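# Screw the lid onto the housing and return tools

## Task

Close the housing. Pick up the lid from the tray and lay it flat on the housing's rim, with the block under the lid sitting inside the opening. The lid is too wide for grip50, so carry it with grip85. Put one screw from the screw feeder through every hole in the lid and drive each one in with the screwdriver's motor until the motor halts on its own (driver_stopped_at_torque=1). After that, do not turn or move that screw. A screw that was pushed in rather than turned must be fully unscrewed and then driven in again. No screw may be left inside the housing. At the end, release everything, hang every tool back in the stand slot it started in, and move the arm well away from the tools. Any tool still locked on the arm counts as part of the arm.

## Robot and tools

Robot: a single six-joint arm. Its end carries a tool changer with a flat face. Three tools wait in slots on a stand, 180 mm apart: grip50 (50 mm gripper), grip85 (85 mm gripper) and driver (screwdriver with a spring-loaded hex key and a suction sleeve). tool_id shows grip50, grip85, driver or none.

Frames: the scene frame has its origin on the table top under the arm base, +z up, and +y to the left when looking along +x. Results report end_effector_position (m) and end_effector_quat_wxyz for the centre of the changer face, plus velocities. The face's own z axis points away from the arm. Tool points, in mm along the face's x, y, z: grip50 grip point (0, -25, 180); grip85 grip point (0, 0, 173) when closed, 13 mm closer to the face when fully open; hex key tip (66, 20, 345). Both grippers close along face x.

execute_actions(actions): a list of actions. Each action is a table of 1 to 15 rows, and each row is one control step of 1/30 s. If there are fewer than 15 rows, the last row repeats until step 15. Every row has 16 numbers, each from -1 to 1, in this order: dx, dy, dz, rx, ry, rz, tool/lock, grip50_position, grip50_force_limit, grip50_speed, grip85_position, grip85_force_limit, grip85_speed, driver_spindle, driver_torque_limit, driver_sleeve_vacuum.
- dx..rz are an offset in the changer face's own axes. They are measured from the face pose at the start of the action, not from the previous row. For the first action of a call, that start is the last pose a result showed. Scale: 1.0 = 0.6 m or 180 degrees. rx, ry, rz form one rotation vector.
- Each step, the commanded pose is clipped to 70 mm and 16 degrees from the measured pose. Large offsets therefore take several actions. After an action, the arm only finishes the last clipped pose.
- An empty list just returns state and images.

move(target, speed, blocking): target is one 16-number row as above. Its offset is taken from the pose in the last result that showed one. The face follows a straight path to it. speed is in m/s, from 0.002 to 0.5 (default 0.25), and turning is capped at twice that in rad/s. Paths last 0.5 to 10 s. The path does not avoid obstacles. Faster moves and targets set deeper past a contact push harder. The move: line reports done, off_target, moving, held or fault, plus limits (paced = pose clipped; held = some steps blocked). With blocking=false, check the move with wait(0) or end it with stop() before sending new actions.

wait(seconds): 0 to 10 s, holding the last command. stop(): brakes a running move. zoom_image(camera, region): region is [x0, y0, x1, y1] in image pixels, at most 504x504. Cameras: cam_high and cam_low are 896x504; cam_wrist is a 504x504 fisheye. finished_scene(scene): ends the scene for good.

Tool settings:
- lock: above 0 locks, below 0 unlocks (about 1 s). At 0, the last lock command stays.
- grip50_position: +1 is 50 mm open; the pads meet near -0.65; -1 means close until blocked.
- grip85_position: +1 is 85 mm open; the pads meet near -0.8.
- Force limits range from 20 N (-1) up to 185 N (grip50) or 235 N (grip85).
- Speeds range from about 20 mm/s (-1) to 150 mm/s (+1).
- driver_spindle: +1 is 500 rpm clockwise (screwing in); negative loosens. It keeps running between calls, so finish each action with 0.
- driver_torque_limit: 0.3 N m (-1) to 1.2 N m (+1).
- driver_sleeve_vacuum: above 0.01 turns suction on to hold a screw; any other value drops it.
- Torque limit and vacuum keep their last values between actions.

Tool commands and readings work only when tool_id matches and the tool is ready. Until then, readings show n/a.

Picking up a tool: put the face flat on the tool's plate, within about 1 mm of its centre and about 1 degree of tilt or twist. The face's -y must point toward the fork's open side. When plate_near=1, send lock +1 and wait for locked=1. On startup a gripper closes and then opens fully, so anything held in it falls.

Removing a tool: lift 10 to 30 mm (about 20 mm is right), slide at least 110 mm toward face -y, then lift further. To return a tool, reverse that path. When in_stand=1, hold still, send lock -1 and wait for unlocked=1. Away from the stand, unlocking is refused (unlock_refused=1). The fork arms are 40 to 70 mm either side of the slot centre along face x, their tips are 45 mm toward the open side, and their tops are 18 mm below the plate face. The driver's muffler passes just outside the +x fork arm.

Gripping: command -1 and confirm object_status=2. Status values: 0 moving, 1 blocked while opening, 2 blocked while closing, 3 reached target or pads met. Changing the position by 0.01 or more resets the status to 0. grip50 opening in mm is about (250 - measured) x 0.202. For grip85, 78 counts is about 60 mm, 130 about 40 mm, 180 about 20 mm, and 230 means the pads are closed.

Screwing: pick up a screw with suction (driver_screw_detected=1). Press the key onto the screw head and 2 mm further, then turn gently at about ±0.2 to engage. Lower the arm along with the screw, 0.7 mm per turn. The motor halts at 95% of the torque limit and driver_stopped_at_torque=1; after that, leave the screw alone. To restart the motor, hold driver_spindle at 0 or negative for 0.5 s. driver_turns counts turns, positive when screwing in. If loosening makes no progress, raise the torque limit.

Things to avoid: hitting or pressing hard, which can cause a torque fault (the arm stops, backs off, and pauses for 10 s). Joint load limits (N m): 54, 54, 45, 24.3, 17.1, 17.1. Holding loads heats the motors; a warning appears at 65 °C and the brakes engage at 80 °C. Do not drop things, slam into anything, or knock objects off the table. Loose objects may occasionally get bumped. A pose unreachable line means the clearance check changed the command.

Each tool is called after "Request:" in YAML: its name, and indented under it one key for each argument.

## Session

Request:
execute_actions:
  actions: []

Scene clock: 0.00 s.
end_effector_position=(+0.4586, -0.0205, +0.3200) locked=0 unlocked=1 plate_near=0 in_stand=0 unlock_refused=0 tool_id=none grip50_position_measured=n/a grip50_object_status=n/a grip85_position_measured=n/a grip85_object_status=n/a driver_sleeve_vacuum_kpa=n/a driver_screw_detected=n/a driver_stopped_at_torque=n/a driver_turns=n/a end_effector_quat_wxyz=(-0.002, +0.721, +0.693, +0.003) end_effector_velocity=(+0.001, +0.000, +0.000) end_effector_angular_velocity=(-0.000, -0.002, +0.001)
Joint positions: [-0.001 -0.271 -0.835  0.002 -0.563 -0.003]
Joint velocities: [ 0.001  0.    -0.001 -0.     0.002 -0.   ]
Joint torques (N m, as the arm reports them, + toward a larger angle): no reading
Motor temperatures (°C, as the motors report them): [30 29 35 32 39 39]
Hand target: +0.459, -0.021, +0.320; -0.002, +0.721, +0.693, +0.003

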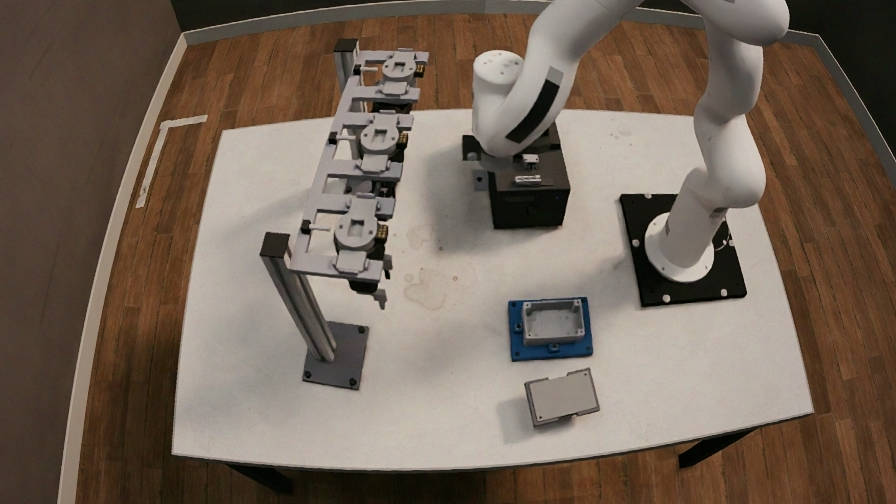

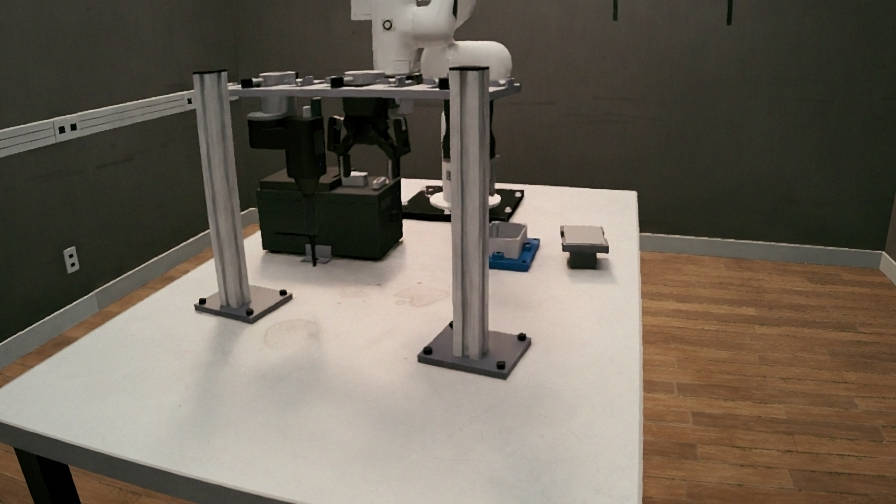

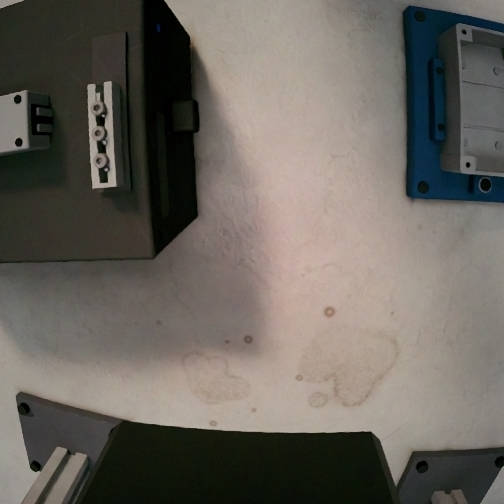

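Request:
zoom_image:
  camera: "cam_high"
  region: [230, 20, 480, 320]

Request:
zoom_image:
  camera: "cam_high"
  region: [460, 260, 660, 450]

Request:
zoom_image:
  camera: "cam_low"
  region: [180, 50, 640, 300]

Request:
zoom_image:
  camera: "cam_high"
  region: [440, 100, 640, 250]

Region (230, 20, 480, 320) of cam_high's 896x504 image, scaled by 1.680, with more detail than that image has.

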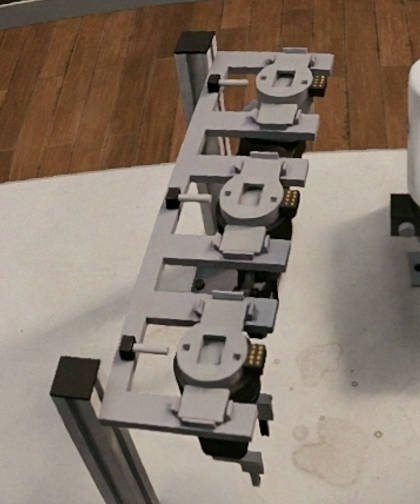

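Region (460, 260, 660, 450) of cam_high's 896x504 image, scaled by 2.520, with more detail than that image has; it fills the top 479 rows of this view, and the rest is white.

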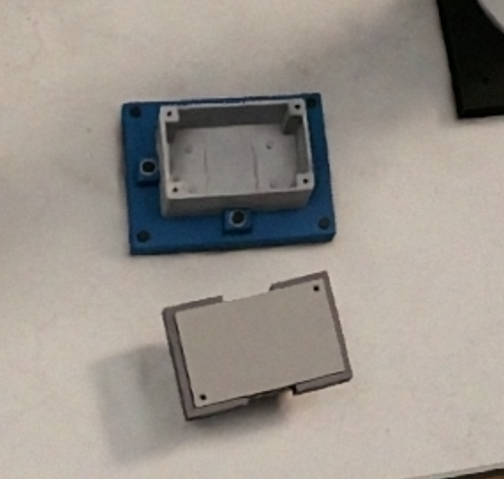

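Region (180, 50, 640, 300) of cam_low's 896x504 image, scaled by 1.096, with more detail than that image has; it fills the top 274 rows of this view, and the rest is white.

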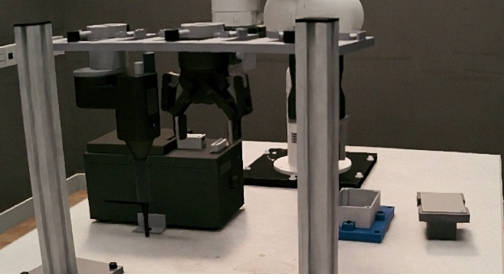

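Region (440, 100, 640, 250) of cam_high's 896x504 image, scaled by 2.520, with more detail than that image has; it fills the top 378 rows of this view, and the rest is white.

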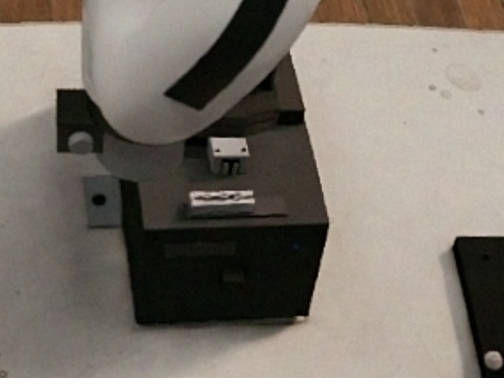

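Request:
move:
  target: [0.034,0.1,-0.35,0,0,0,0,1,0,0,1,0,0,0,0,0]
  speed: 0.4

Scene clock: 57.70 s.
end_effector_position=(+0.5189, -0.0038, +0.5295) locked=0 unlocked=1 plate_near=0 in_stand=0 unlock_refused=0 tool_id=none grip50_position_measured=n/a grip50_object_status=n/a grip85_position_measured=n/a grip85_object_status=n/a driver_sleeve_vacuum_kpa=n/a driver_screw_detected=n/a driver_stopped_at_torque=n/a driver_turns=n/a end_effector_quat_wxyz=(-0.002, +0.721, +0.693, +0.003) end_effector_velocity=(+0.001, +0.001, +0.004) end_effector_angular_velocity=(+0.000, -0.004, +0.001)
Joint positions: [ 0.038 -0.192 -1.252  0.002 -1.06   0.037]
Joint velocities: [ 0.001  0.    -0.009  0.001 -0.004 -0.   ]
Joint torques (N m, as the arm reports them, + toward a larger angle): [ -1.57  28.56 -17.89   0.2   -0.06  -0.21]
Motor temperatures (°C, as the motors report them): [30 30 36 32 39 39]
Hand target: +0.519, -0.004, +0.530; -0.002, +0.721, +0.693, +0.003
Off the commanded pose: 0.001 m, 0 deg.
move: done
camera_calibration (this result's frames):
cam_wrist: T_world_to_cam=[[-0.00351652, 0.999984, -0.00450541, 0.0041306], [0.971121, 0.00448978, 0.238546, -0.570622], [0.238562, -0.00353644, -0.971121, 0.436814], [0, 0, 0, 1]] pos_world=[0.44995, -0.0000237981, 0.560338]

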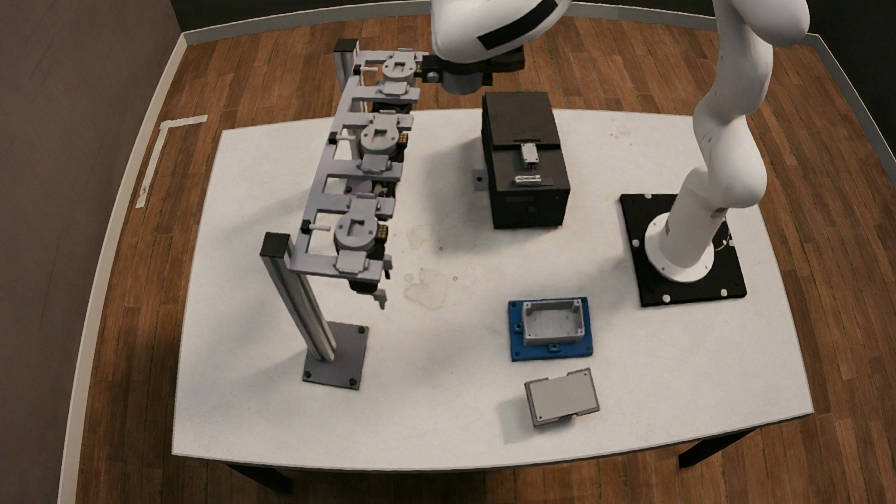

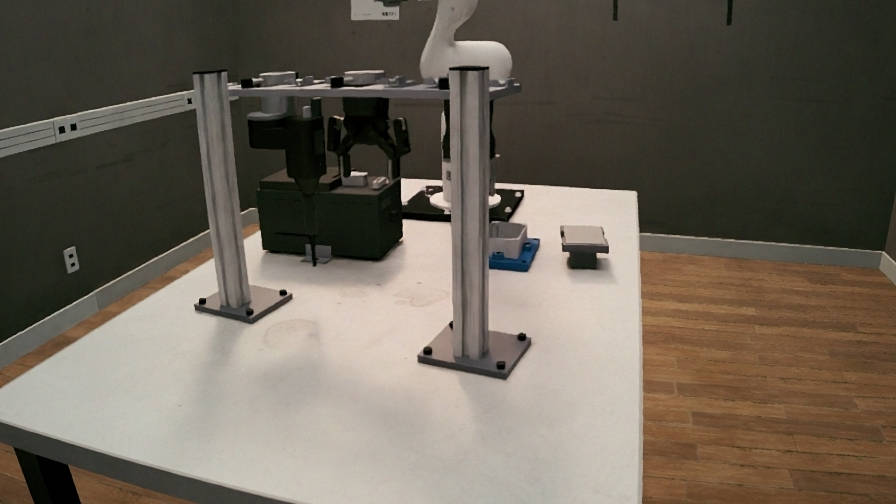

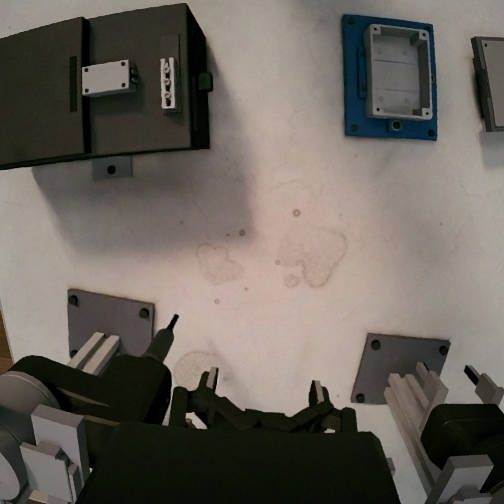

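Request:
move:
  target: [0,0.085,-0.2,0,0,0,0,1,0,0,1,0,0,0,0,0]
  speed: 0.3

Scene clock: 75.23 s.
end_effector_position=(+0.5697, -0.0066, +0.6492) locked=0 unlocked=1 plate_near=0 in_stand=0 unlock_refused=0 tool_id=none grip50_position_measured=n/a grip50_object_status=n/a grip85_position_measured=n/a grip85_object_status=n/a driver_sleeve_vacuum_kpa=n/a driver_screw_detected=n/a driver_stopped_at_torque=n/a driver_turns=n/a end_effector_quat_wxyz=(-0.002, +0.721, +0.693, +0.003) end_effector_velocity=(+0.001, -0.001, +0.003) end_effector_angular_velocity=(-0.001, -0.002, -0.001)
Joint positions: [ 0.034 -0.318 -1.672  0.002 -1.354  0.033]
Joint velocities: [-0.001 -0.002 -0.008 -0.001 -0.004 -0.   ]
Joint torques (N m, as the arm reports them, + toward a larger angle): [ -1.02  35.94 -17.83   0.41  -0.04  -0.35]
Motor temperatures (°C, as the motors report them): [30 30 36 32 39 39]
Hand target: +0.570, -0.007, +0.650; -0.002, +0.721, +0.693, +0.003
Off the commanded pose: 0.000 m, 0 deg.
move: done
camera_calibration (this result's frames):
cam_wrist: T_world_to_cam=[[-0.00399589, 0.999983, -0.00434418, 0.00780044], [0.971221, 0.00491546, 0.23813, -0.648289], [0.238147, -0.00326762, -0.971224, 0.541197], [0, 0, 0, 1]] pos_world=[0.500778, -0.00284524, 0.680034]

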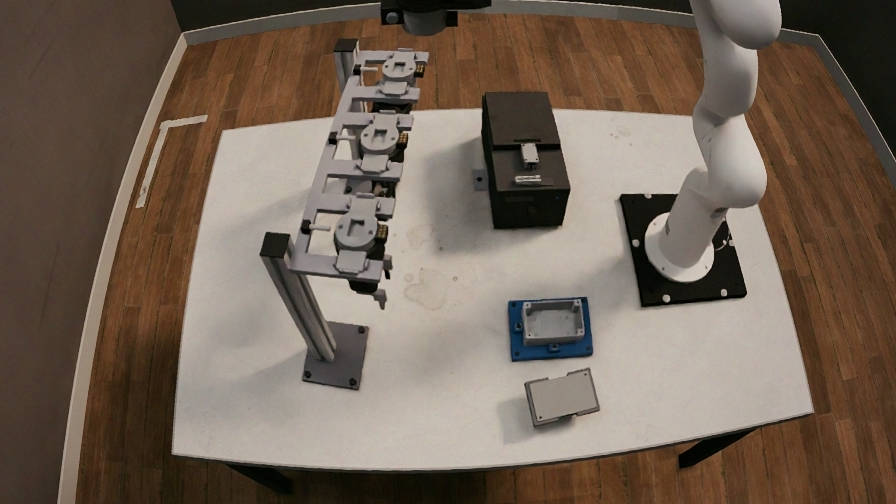

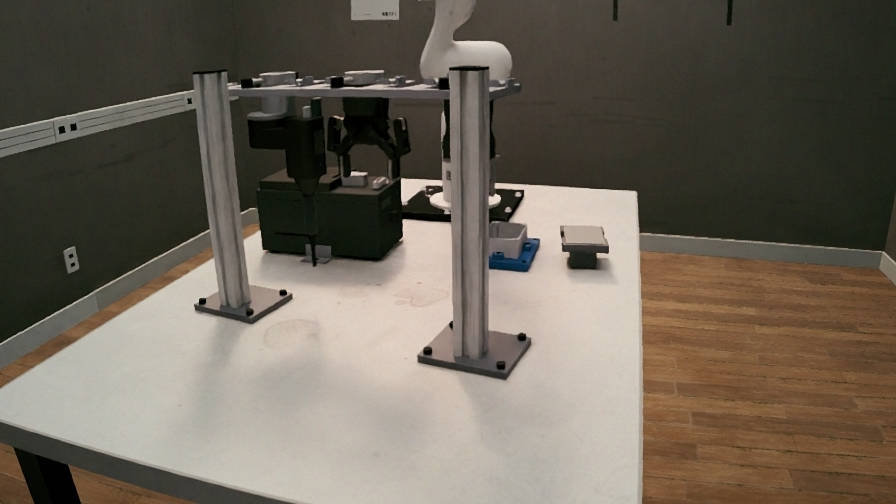

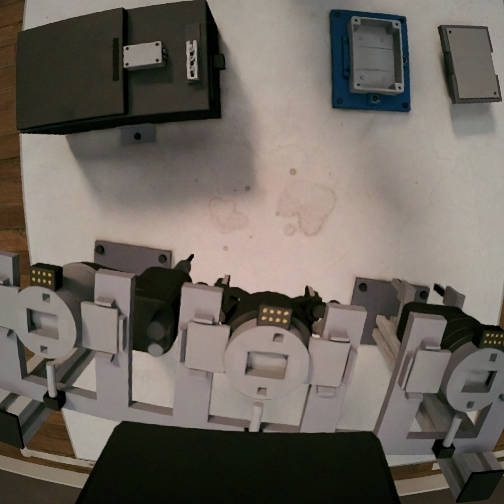

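Request:
zoom_image:
  camera: "cam_wrist"
  region: [170, 280, 370, 430]

Request:
zoom_image:
  camera: "cam_wrist"
  region: [0, 240, 200, 420]

Request:
zoom_image:
  camera: "cam_wrist"
  region: [354, 280, 504, 430]

Region (170, 280, 370, 430) of cam_wrist's 504x504 image, scaled by 2.520, with more detail than that image has; it fills the top 378 rows of this view, and the rest is white.

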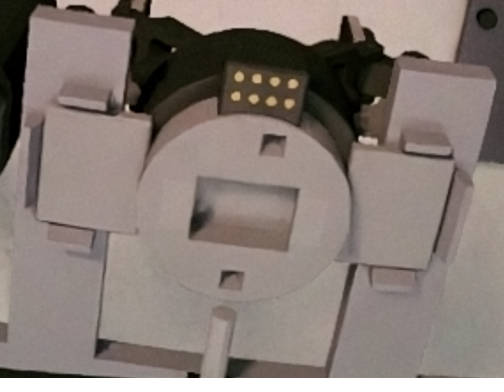

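Region (0, 240, 200, 420) of cam_wrist's 504x504 image, scaled by 2.520, with more detail than that image has; it fills the top 454 rows of this view, and the rest is white.

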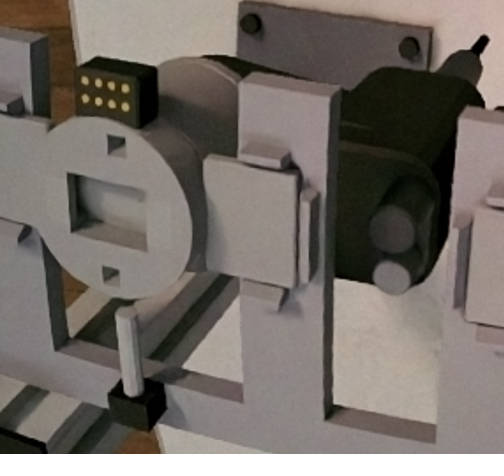

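Region (354, 280, 504, 430) of cam_wrist's 504x504 image, scaled by 3.360, with more detail than that image has.

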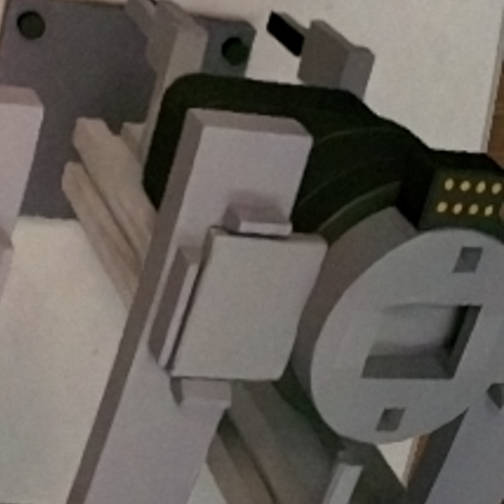

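Request:
move:
  target: [0.0387,0.0697,0.182,0,0,0.035,0,1,0,0,1,0,0,0,0,0]
  speed: 0.3

Request:
zoom_image:
  camera: "cam_wrist"
  region: [100, 230, 420, 450]

Scene clock: 129.30 s.
end_effector_position=(+0.6124, +0.0154, +0.5407) locked=0 unlocked=1 plate_near=0 in_stand=0 unlock_refused=0 tool_id=none grip50_position_measured=n/a grip50_object_status=n/a grip85_position_measured=n/a grip85_object_status=n/a driver_sleeve_vacuum_kpa=n/a driver_screw_detected=n/a driver_stopped_at_torque=n/a driver_turns=n/a end_effector_quat_wxyz=(-0.002, +0.758, +0.652, +0.003) end_effector_velocity=(+0.001, +0.001, -0.003) end_effector_angular_velocity=(-0.000, +0.002, -0.000)
Joint positions: [ 0.07  -0.431 -1.579  0.002 -1.148  0.178]
Joint velocities: [ 0.001 -0.003  0.002 -0.     0.004  0.001]
Joint torques (N m, as the arm reports them, + toward a larger angle): [ -0.62  41.75 -17.86   0.34   0.1   -0.34]
Motor temperatures (°C, as the motors report them): [30 30 37 32 39 39]
Hand target: +0.612, +0.016, +0.540; -0.003, +0.758, +0.652, +0.003
Off the commanded pose: 0.001 m, 0 deg.
move: done
camera_calibration (this result's frames):
cam_wrist: T_world_to_cam=[[0.10605, 0.994352, -0.00425439, -0.0819104], [0.9659, -0.101998, 0.237979, -0.658981], [0.236201, -0.0293471, -0.971261, 0.427327], [0, 0, 0, 1]] pos_world=[0.544261, 0.026774, 0.571521]

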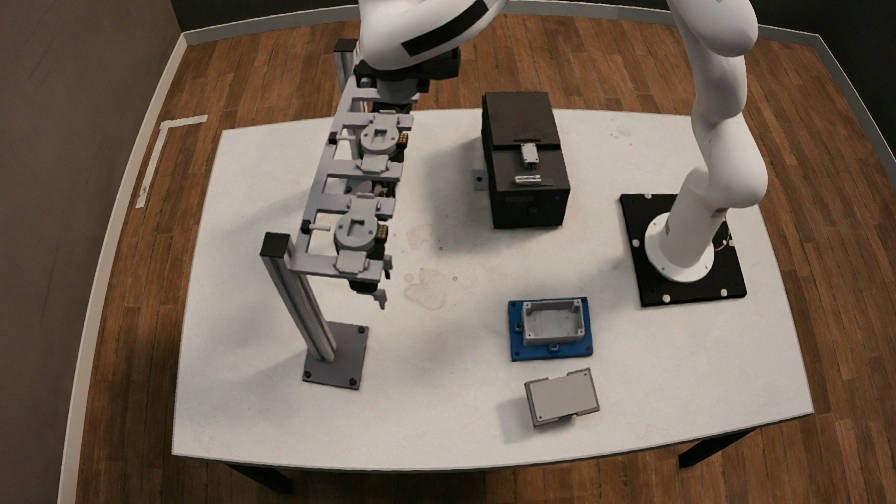

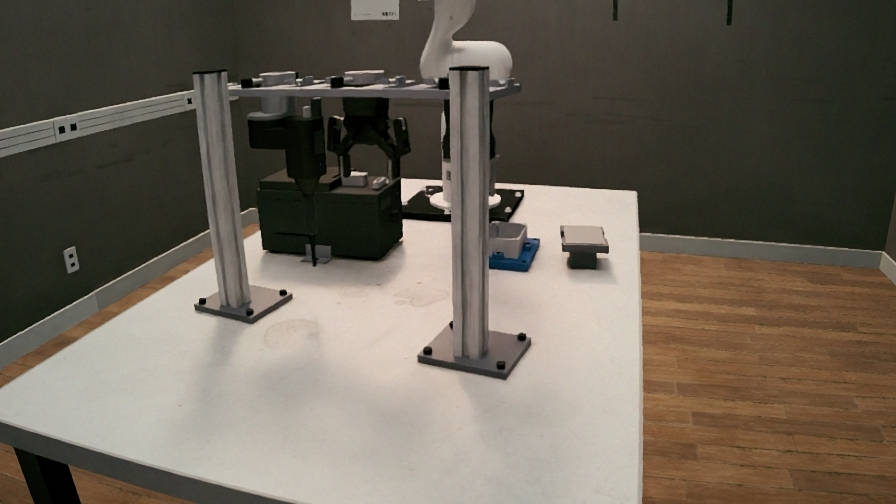

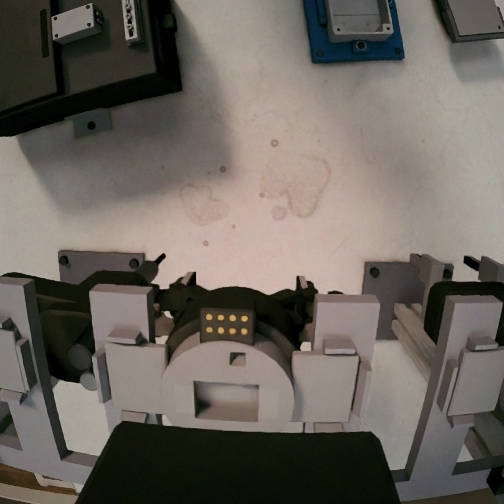

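Region (100, 230, 420, 450) of cam_wrist's 504x504 image, scaled by 1.575, with more detail than that image has; it fills the top 346 rows of this view, and the rest is white.

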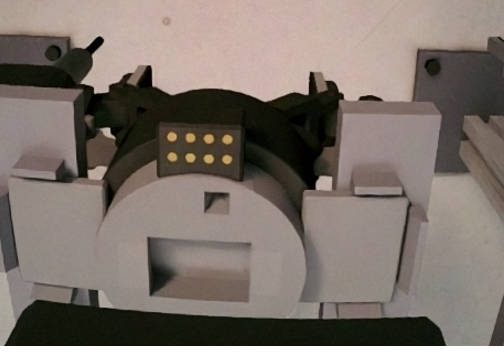

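Request:
move:
  target: [-0.0118,0.06,0.11,0,0,0,0,1,0,0,1,0,0,0,0,0]
  speed: 0.15

Request:
zoom_image:
  camera: "cam_high"
  region: [320, 40, 480, 200]

Request:
zoom_image:
  camera: "cam_low"
  region: [280, 0, 480, 150]

Scene clock: 187.10 s.
end_effector_position=(+0.6469, +0.0035, +0.4750) locked=0 unlocked=1 plate_near=0 in_stand=0 unlock_refused=0 tool_id=none grip50_position_measured=n/a grip50_object_status=n/a grip85_position_measured=n/a grip85_object_status=n/a driver_sleeve_vacuum_kpa=n/a driver_screw_detected=n/a driver_stopped_at_torque=n/a driver_turns=n/a end_effector_quat_wxyz=(-0.002, +0.758, +0.652, +0.003) end_effector_velocity=(+0.001, -0.000, -0.001) end_effector_angular_velocity=(+0.000, +0.001, -0.000)
Joint positions: [ 0.049 -0.547 -1.597  0.002 -1.048  0.158]
Joint velocities: [-0.001 -0.002 -0.002  0.     0.    -0.   ]
Joint torques (N m, as the arm reports them, + toward a larger angle): [ -1.48  47.   -17.72   0.09  -0.02  -0.23]
Motor temperatures (°C, as the motors report them): [30 31 37 32 39 39]
Hand target: +0.647, +0.003, +0.475; -0.002, +0.758, +0.652, +0.003
Off the commanded pose: 0.000 m, 0 deg.
move: done
camera_calibration (this result's frames):
cam_wrist: T_world_to_cam=[[0.106171, 0.994339, -0.00429088, -0.0739872], [0.965767, -0.102091, 0.238477, -0.678069], [0.236689, -0.0294634, -0.971139, 0.354662], [0, 0, 0, 1]] pos_world=[0.578767, 0.0147929, 0.505813]

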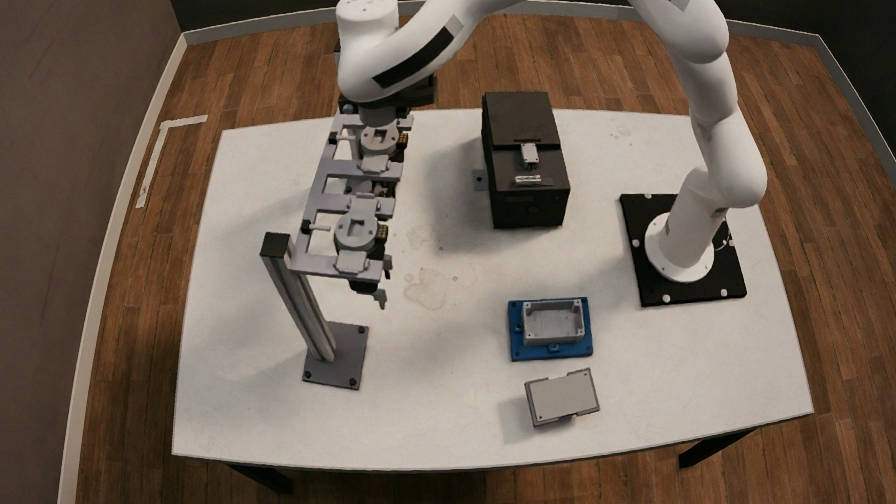

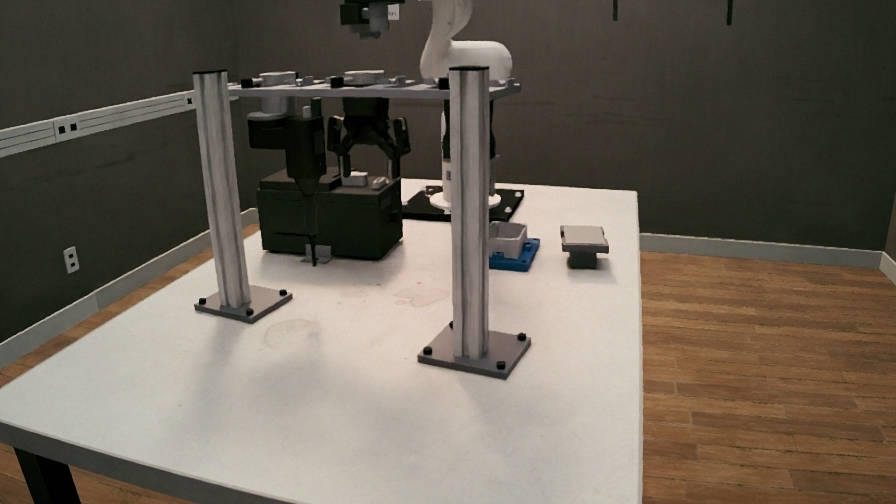

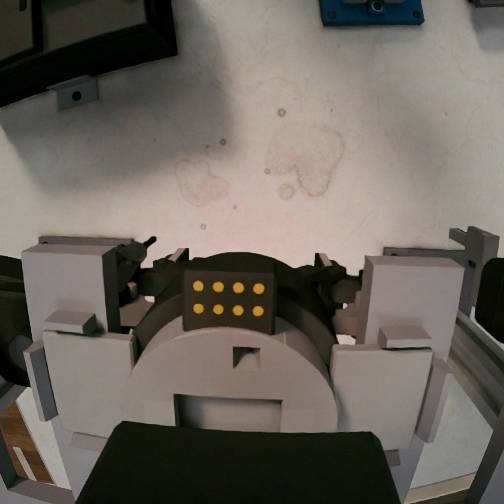

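Region (320, 40, 480, 200) of cam_high's 896x504 image, scaled by 3.150, with more detail than that image has.

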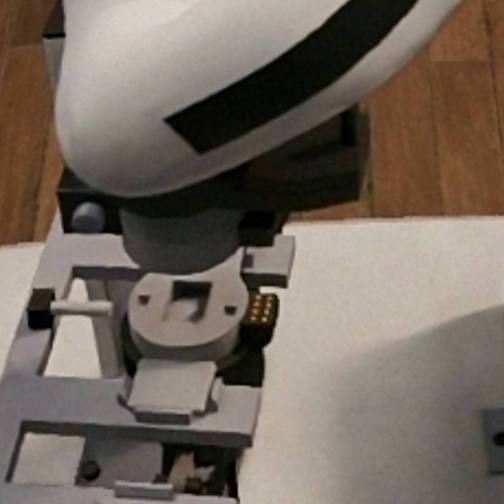

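Region (280, 0, 480, 150) of cam_low's 896x504 image, scaled by 2.520, with more detail than that image has; it fills the top 378 rows of this view, and the rest is white.

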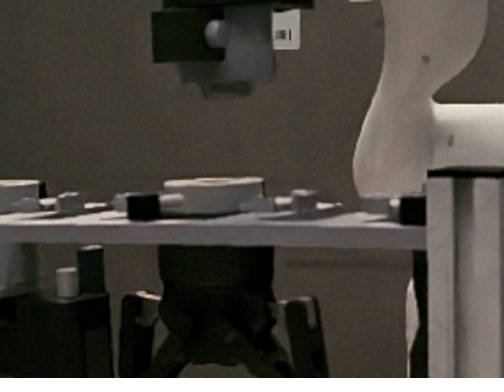

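Request:
move:
  target: [-0.006,0.0095,0.075,0,0,0,0,1,0,0,1,0,0,0,0,0]
  speed: 0.08

Request:
zoom_image:
  camera: "cam_high"
  region: [330, 70, 450, 190]

Request:
zoom_image:
  camera: "cam_low"
  region: [310, 30, 430, 120]

Scene clock: 226.40 s.
end_effector_position=(+0.6521, -0.0007, +0.4302) locked=0 unlocked=1 plate_near=0 in_stand=0 unlock_refused=0 tool_id=none grip50_position_measured=n/a grip50_object_status=n/a grip85_position_measured=n/a grip85_object_status=n/a driver_sleeve_vacuum_kpa=n/a driver_screw_detected=n/a driver_stopped_at_torque=n/a driver_turns=n/a end_effector_quat_wxyz=(-0.002, +0.758, +0.652, +0.003) end_effector_velocity=(+0.000, +0.001, -0.000) end_effector_angular_velocity=(-0.000, -0.001, +0.001)
Joint positions: [ 0.042 -0.588 -1.555  0.002 -0.966  0.151]
Joint velocities: [ 0.001 -0.     0.001 -0.     0.002  0.   ]
Joint torques (N m, as the arm reports them, + toward a larger angle): [ -1.23  47.53 -17.84   0.48  -0.08  -0.22]
Motor temperatures (°C, as the motors report them): [30 31 37 32 39 39]
Hand target: +0.652, -0.001, +0.430; -0.002, +0.758, +0.652, +0.003
Off the commanded pose: 0.000 m, 0 deg.
move: done
camera_calibration (this result's frames):
cam_wrist: T_world_to_cam=[[0.106286, 0.994326, -0.00433814, -0.0706631], [0.965686, -0.102183, 0.238767, -0.672874], [0.236969, -0.029567, -0.971067, 0.309622], [0, 0, 0, 1]] pos_world=[0.583924, 0.0106602, 0.461017]

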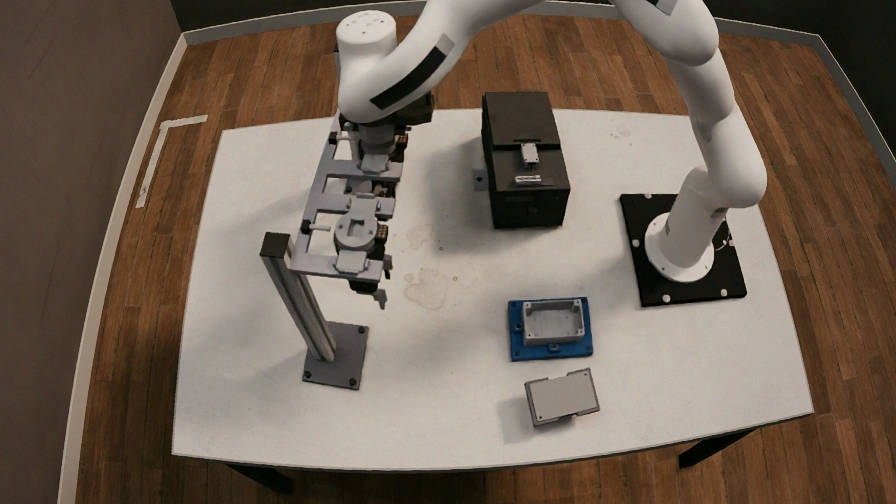

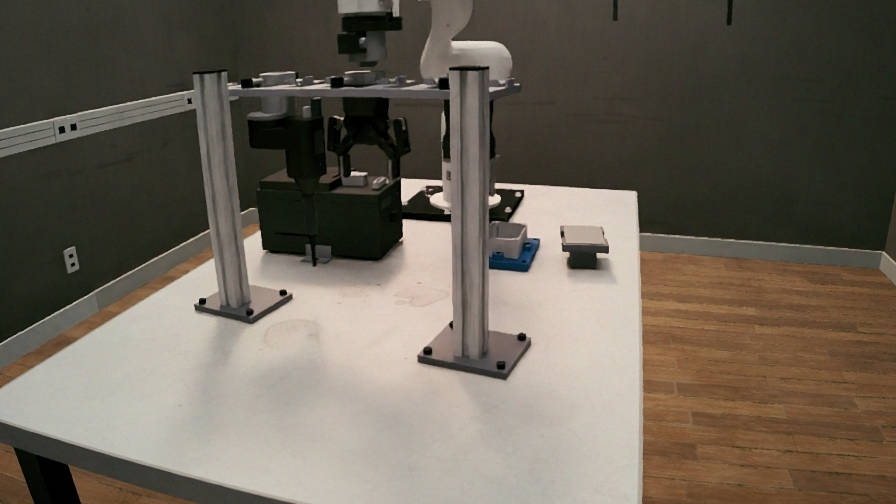

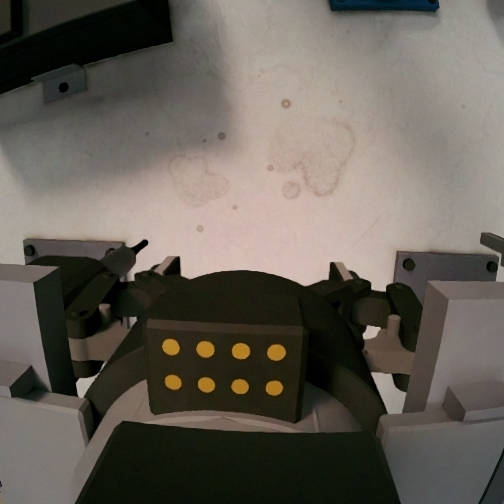

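Region (330, 70, 450, 190) of cam_high's 896x504 image, scaled by 4.200, with more detail than that image has.

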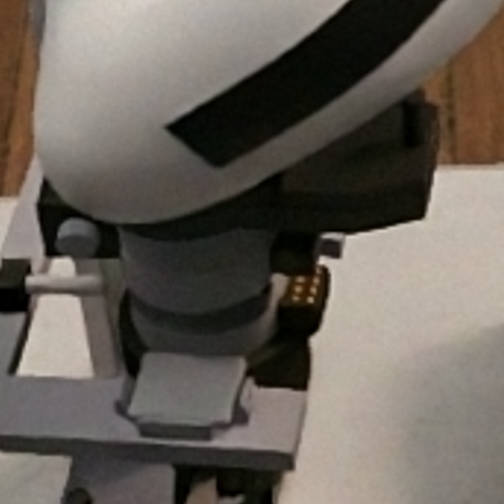

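Region (310, 30, 430, 120) of cam_low's 896x504 image, scaled by 4.200, with more detail than that image has; it fills the top 378 rows of this view, and the rest is white.

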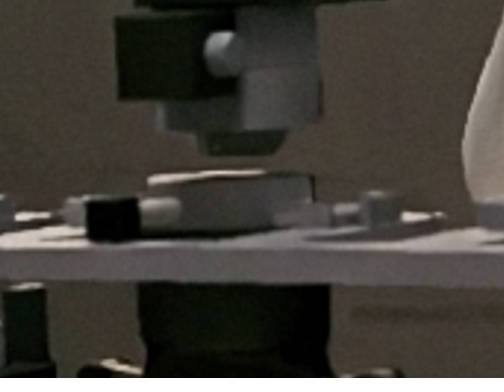

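Request:
execute_actions:
  actions:
    - [[-0.0058,0,0.008,0,0,-0.002,0,1,0,0,1,0,0,0,0,0]]

Request:
zoom_image:
  camera: "cam_low"
  region: [310, 30, 430, 120]

Scene clock: 254.67 s.
end_effector_position=(+0.6516, -0.0041, +0.4255) locked=0 unlocked=1 plate_near=0 in_stand=0 unlock_refused=0 tool_id=none grip50_position_measured=n/a grip50_object_status=n/a grip85_position_measured=n/a grip85_object_status=n/a driver_sleeve_vacuum_kpa=n/a driver_screw_detected=n/a driver_stopped_at_torque=n/a driver_turns=n/a end_effector_quat_wxyz=(-0.002, +0.756, +0.655, +0.003) end_effector_velocity=(-0.000, -0.000, +0.000) end_effector_angular_velocity=(-0.000, -0.000, +0.000)
Joint positions: [ 0.037 -0.59  -1.547  0.002 -0.956  0.139]
Joint velocities: [-0.  0. -0. -0. -0. -0.]
Joint torques (N m, as the arm reports them, + toward a larger angle): [ -1.06  47.69 -17.91   0.54  -0.09  -0.26]
Motor temperatures (°C, as the motors report them): [30 31 37 32 39 39]
Hand target: +0.652, -0.004, +0.425; -0.002, +0.756, +0.655, +0.003
Off the commanded pose: 0.000 m, 0 deg.
Step readings (end_effector_position):
0: (+0.6520, -0.0007, +0.4300)
1: (+0.6520, -0.0007, +0.4300)
2: (+0.6521, -0.0011, +0.4295)
4: (+0.6517, -0.0029, +0.4271)
8: (+0.6515, -0.0040, +0.4254)
15: end_effector_position above
camera_calibration (this result's frames):
cam_wrist: T_world_to_cam=[[0.100046, 0.994973, -0.00435539, -0.0631776], [0.96628, -0.0961151, 0.238882, -0.672002], [0.237262, -0.0281077, -0.971039, 0.304801], [0, 0, 0, 1]] pos_world=[0.583346, 0.00683769, 0.456227]

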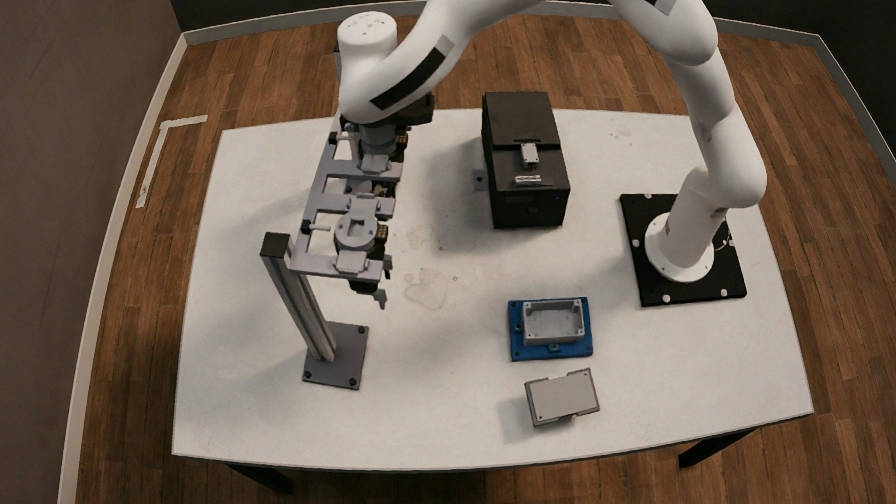

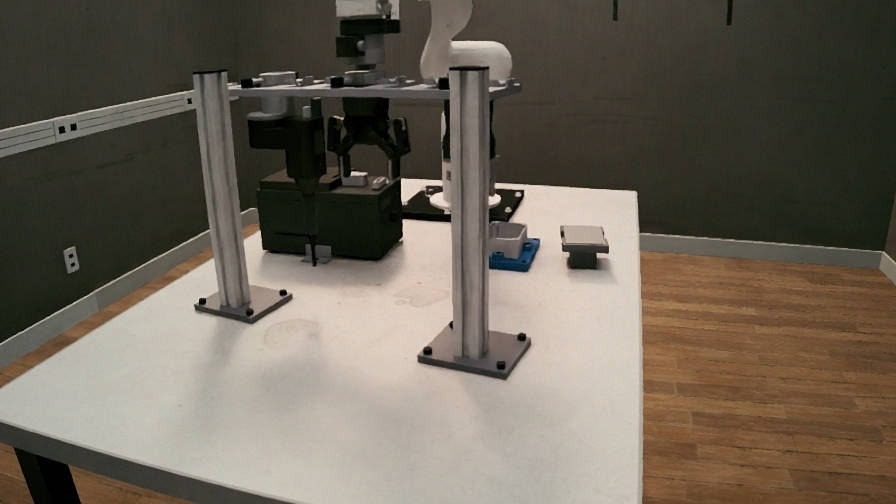

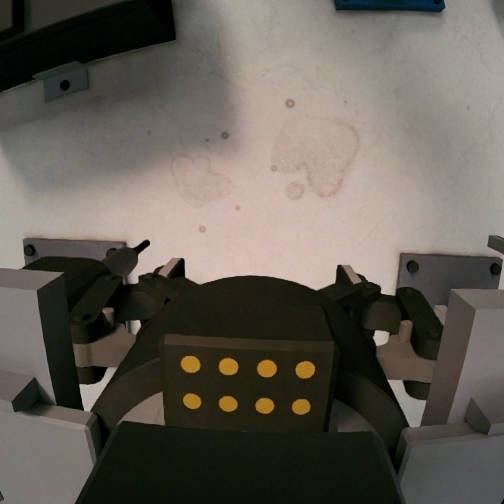

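Region (310, 30, 430, 120) of cam_low's 896x504 image, scaled by 4.200, with more detail than that image has; it fills the top 378 rows of this view, and the rest is white.

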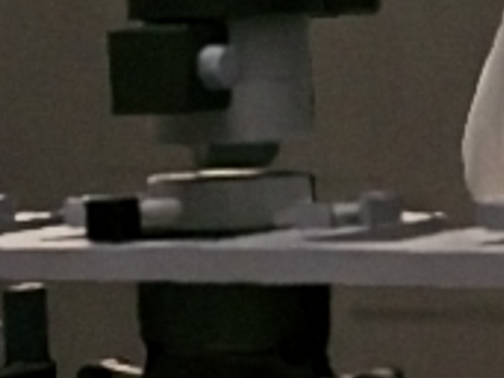

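Request:
execute_actions:
  actions:
    - [[0,0,0.004,0,0,0,0,1,0,0,1,0,0,0,0,0],[0,0,0.008,0,0,0,0,1,0,0,1,0,0,0,0,0],[0,0,0.012,0,0,0,0,1,0,0,1,0,0,0,0,0],[0,0,0.015,0,0,0,0,1,0,0,1,0,0,0,0,0],[0,0,0.018,0,0,0,0,1,0,0,1,0,0,0,0,0],[0,0,0.02,0,0,0,0,1,0,0,1,0,0,0,0,0],[0,0,0.022,0,0,0,0,1,0,0,1,0,0,0,0,0],[0,0,0.024,0,0,0,0,1,0,0,1,0,0,0,0,0]]

Scene clock: 267.10 s.
end_effector_position=(+0.6517, -0.0042, +0.4117) locked=0 unlocked=1 plate_near=1 in_stand=1 unlock_refused=0 tool_id=none grip50_position_measured=n/a grip50_object_status=n/a grip85_position_measured=n/a grip85_object_status=n/a driver_sleeve_vacuum_kpa=n/a driver_screw_detected=n/a driver_stopped_at_torque=n/a driver_turns=n/a end_effector_quat_wxyz=(-0.002, +0.756, +0.655, +0.003) end_effector_velocity=(+0.000, +0.000, -0.001) end_effector_angular_velocity=(-0.000, -0.001, -0.000)
Joint positions: [ 0.037 -0.6   -1.531  0.002 -0.929  0.14 ]
Joint velocities: [ 0.    -0.     0.001 -0.     0.003  0.   ]
Joint torques (N m, as the arm reports them, + toward a larger angle): [  2.08  42.33 -15.67   0.96   0.26  -0.7 ]
Motor temperatures (°C, as the motors report them): [30 31 37 32 39 39]
Hand target: +0.652, -0.004, +0.411; -0.002, +0.756, +0.655, +0.003
Off the commanded pose: 0.001 m, 0 deg.
Step readings (end_effector_position):
0: (+0.6516, -0.0041, +0.4254)
1: (+0.6516, -0.0041, +0.4254)
2: (+0.6516, -0.0041, +0.4251)
4: (+0.6517, -0.0041, +0.4228)
8: (+0.6515, -0.0041, +0.4154)
15: end_effector_position above
camera_calibration (this result's frames):
cam_wrist: T_world_to_cam=[[0.100615, 0.994916, -0.00439047, -0.0635009], [0.966086, -0.0966423, 0.239455, -0.668941], [0.237813, -0.0283342, -0.970898, 0.291023], [0, 0, 0, 1]] pos_world=[0.583434, 0.00677592, 0.442456]

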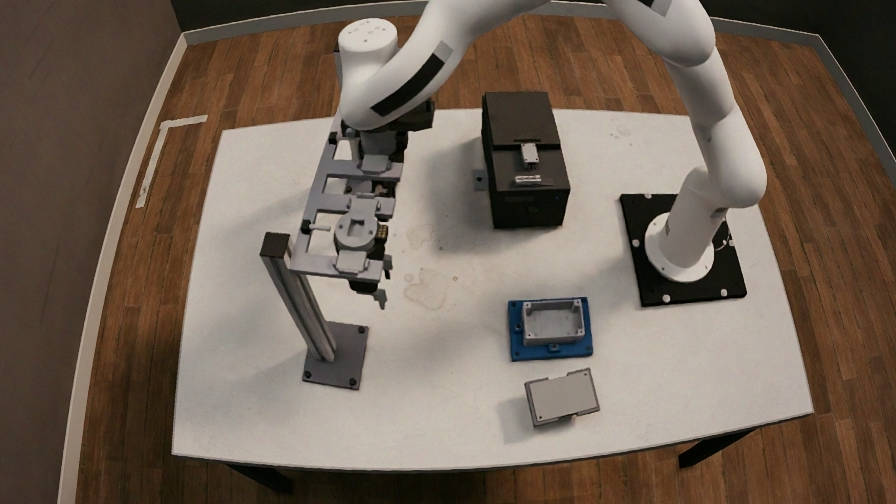

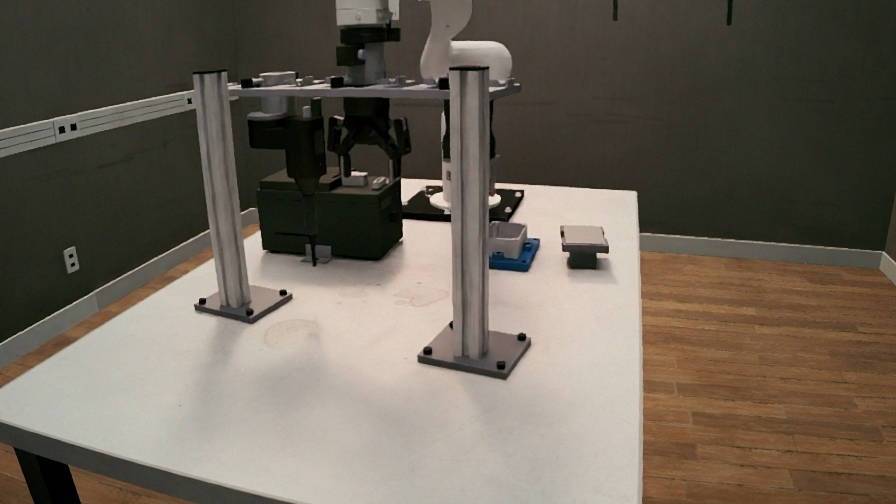

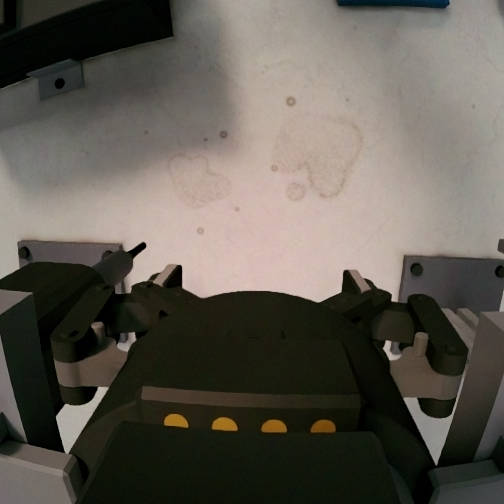

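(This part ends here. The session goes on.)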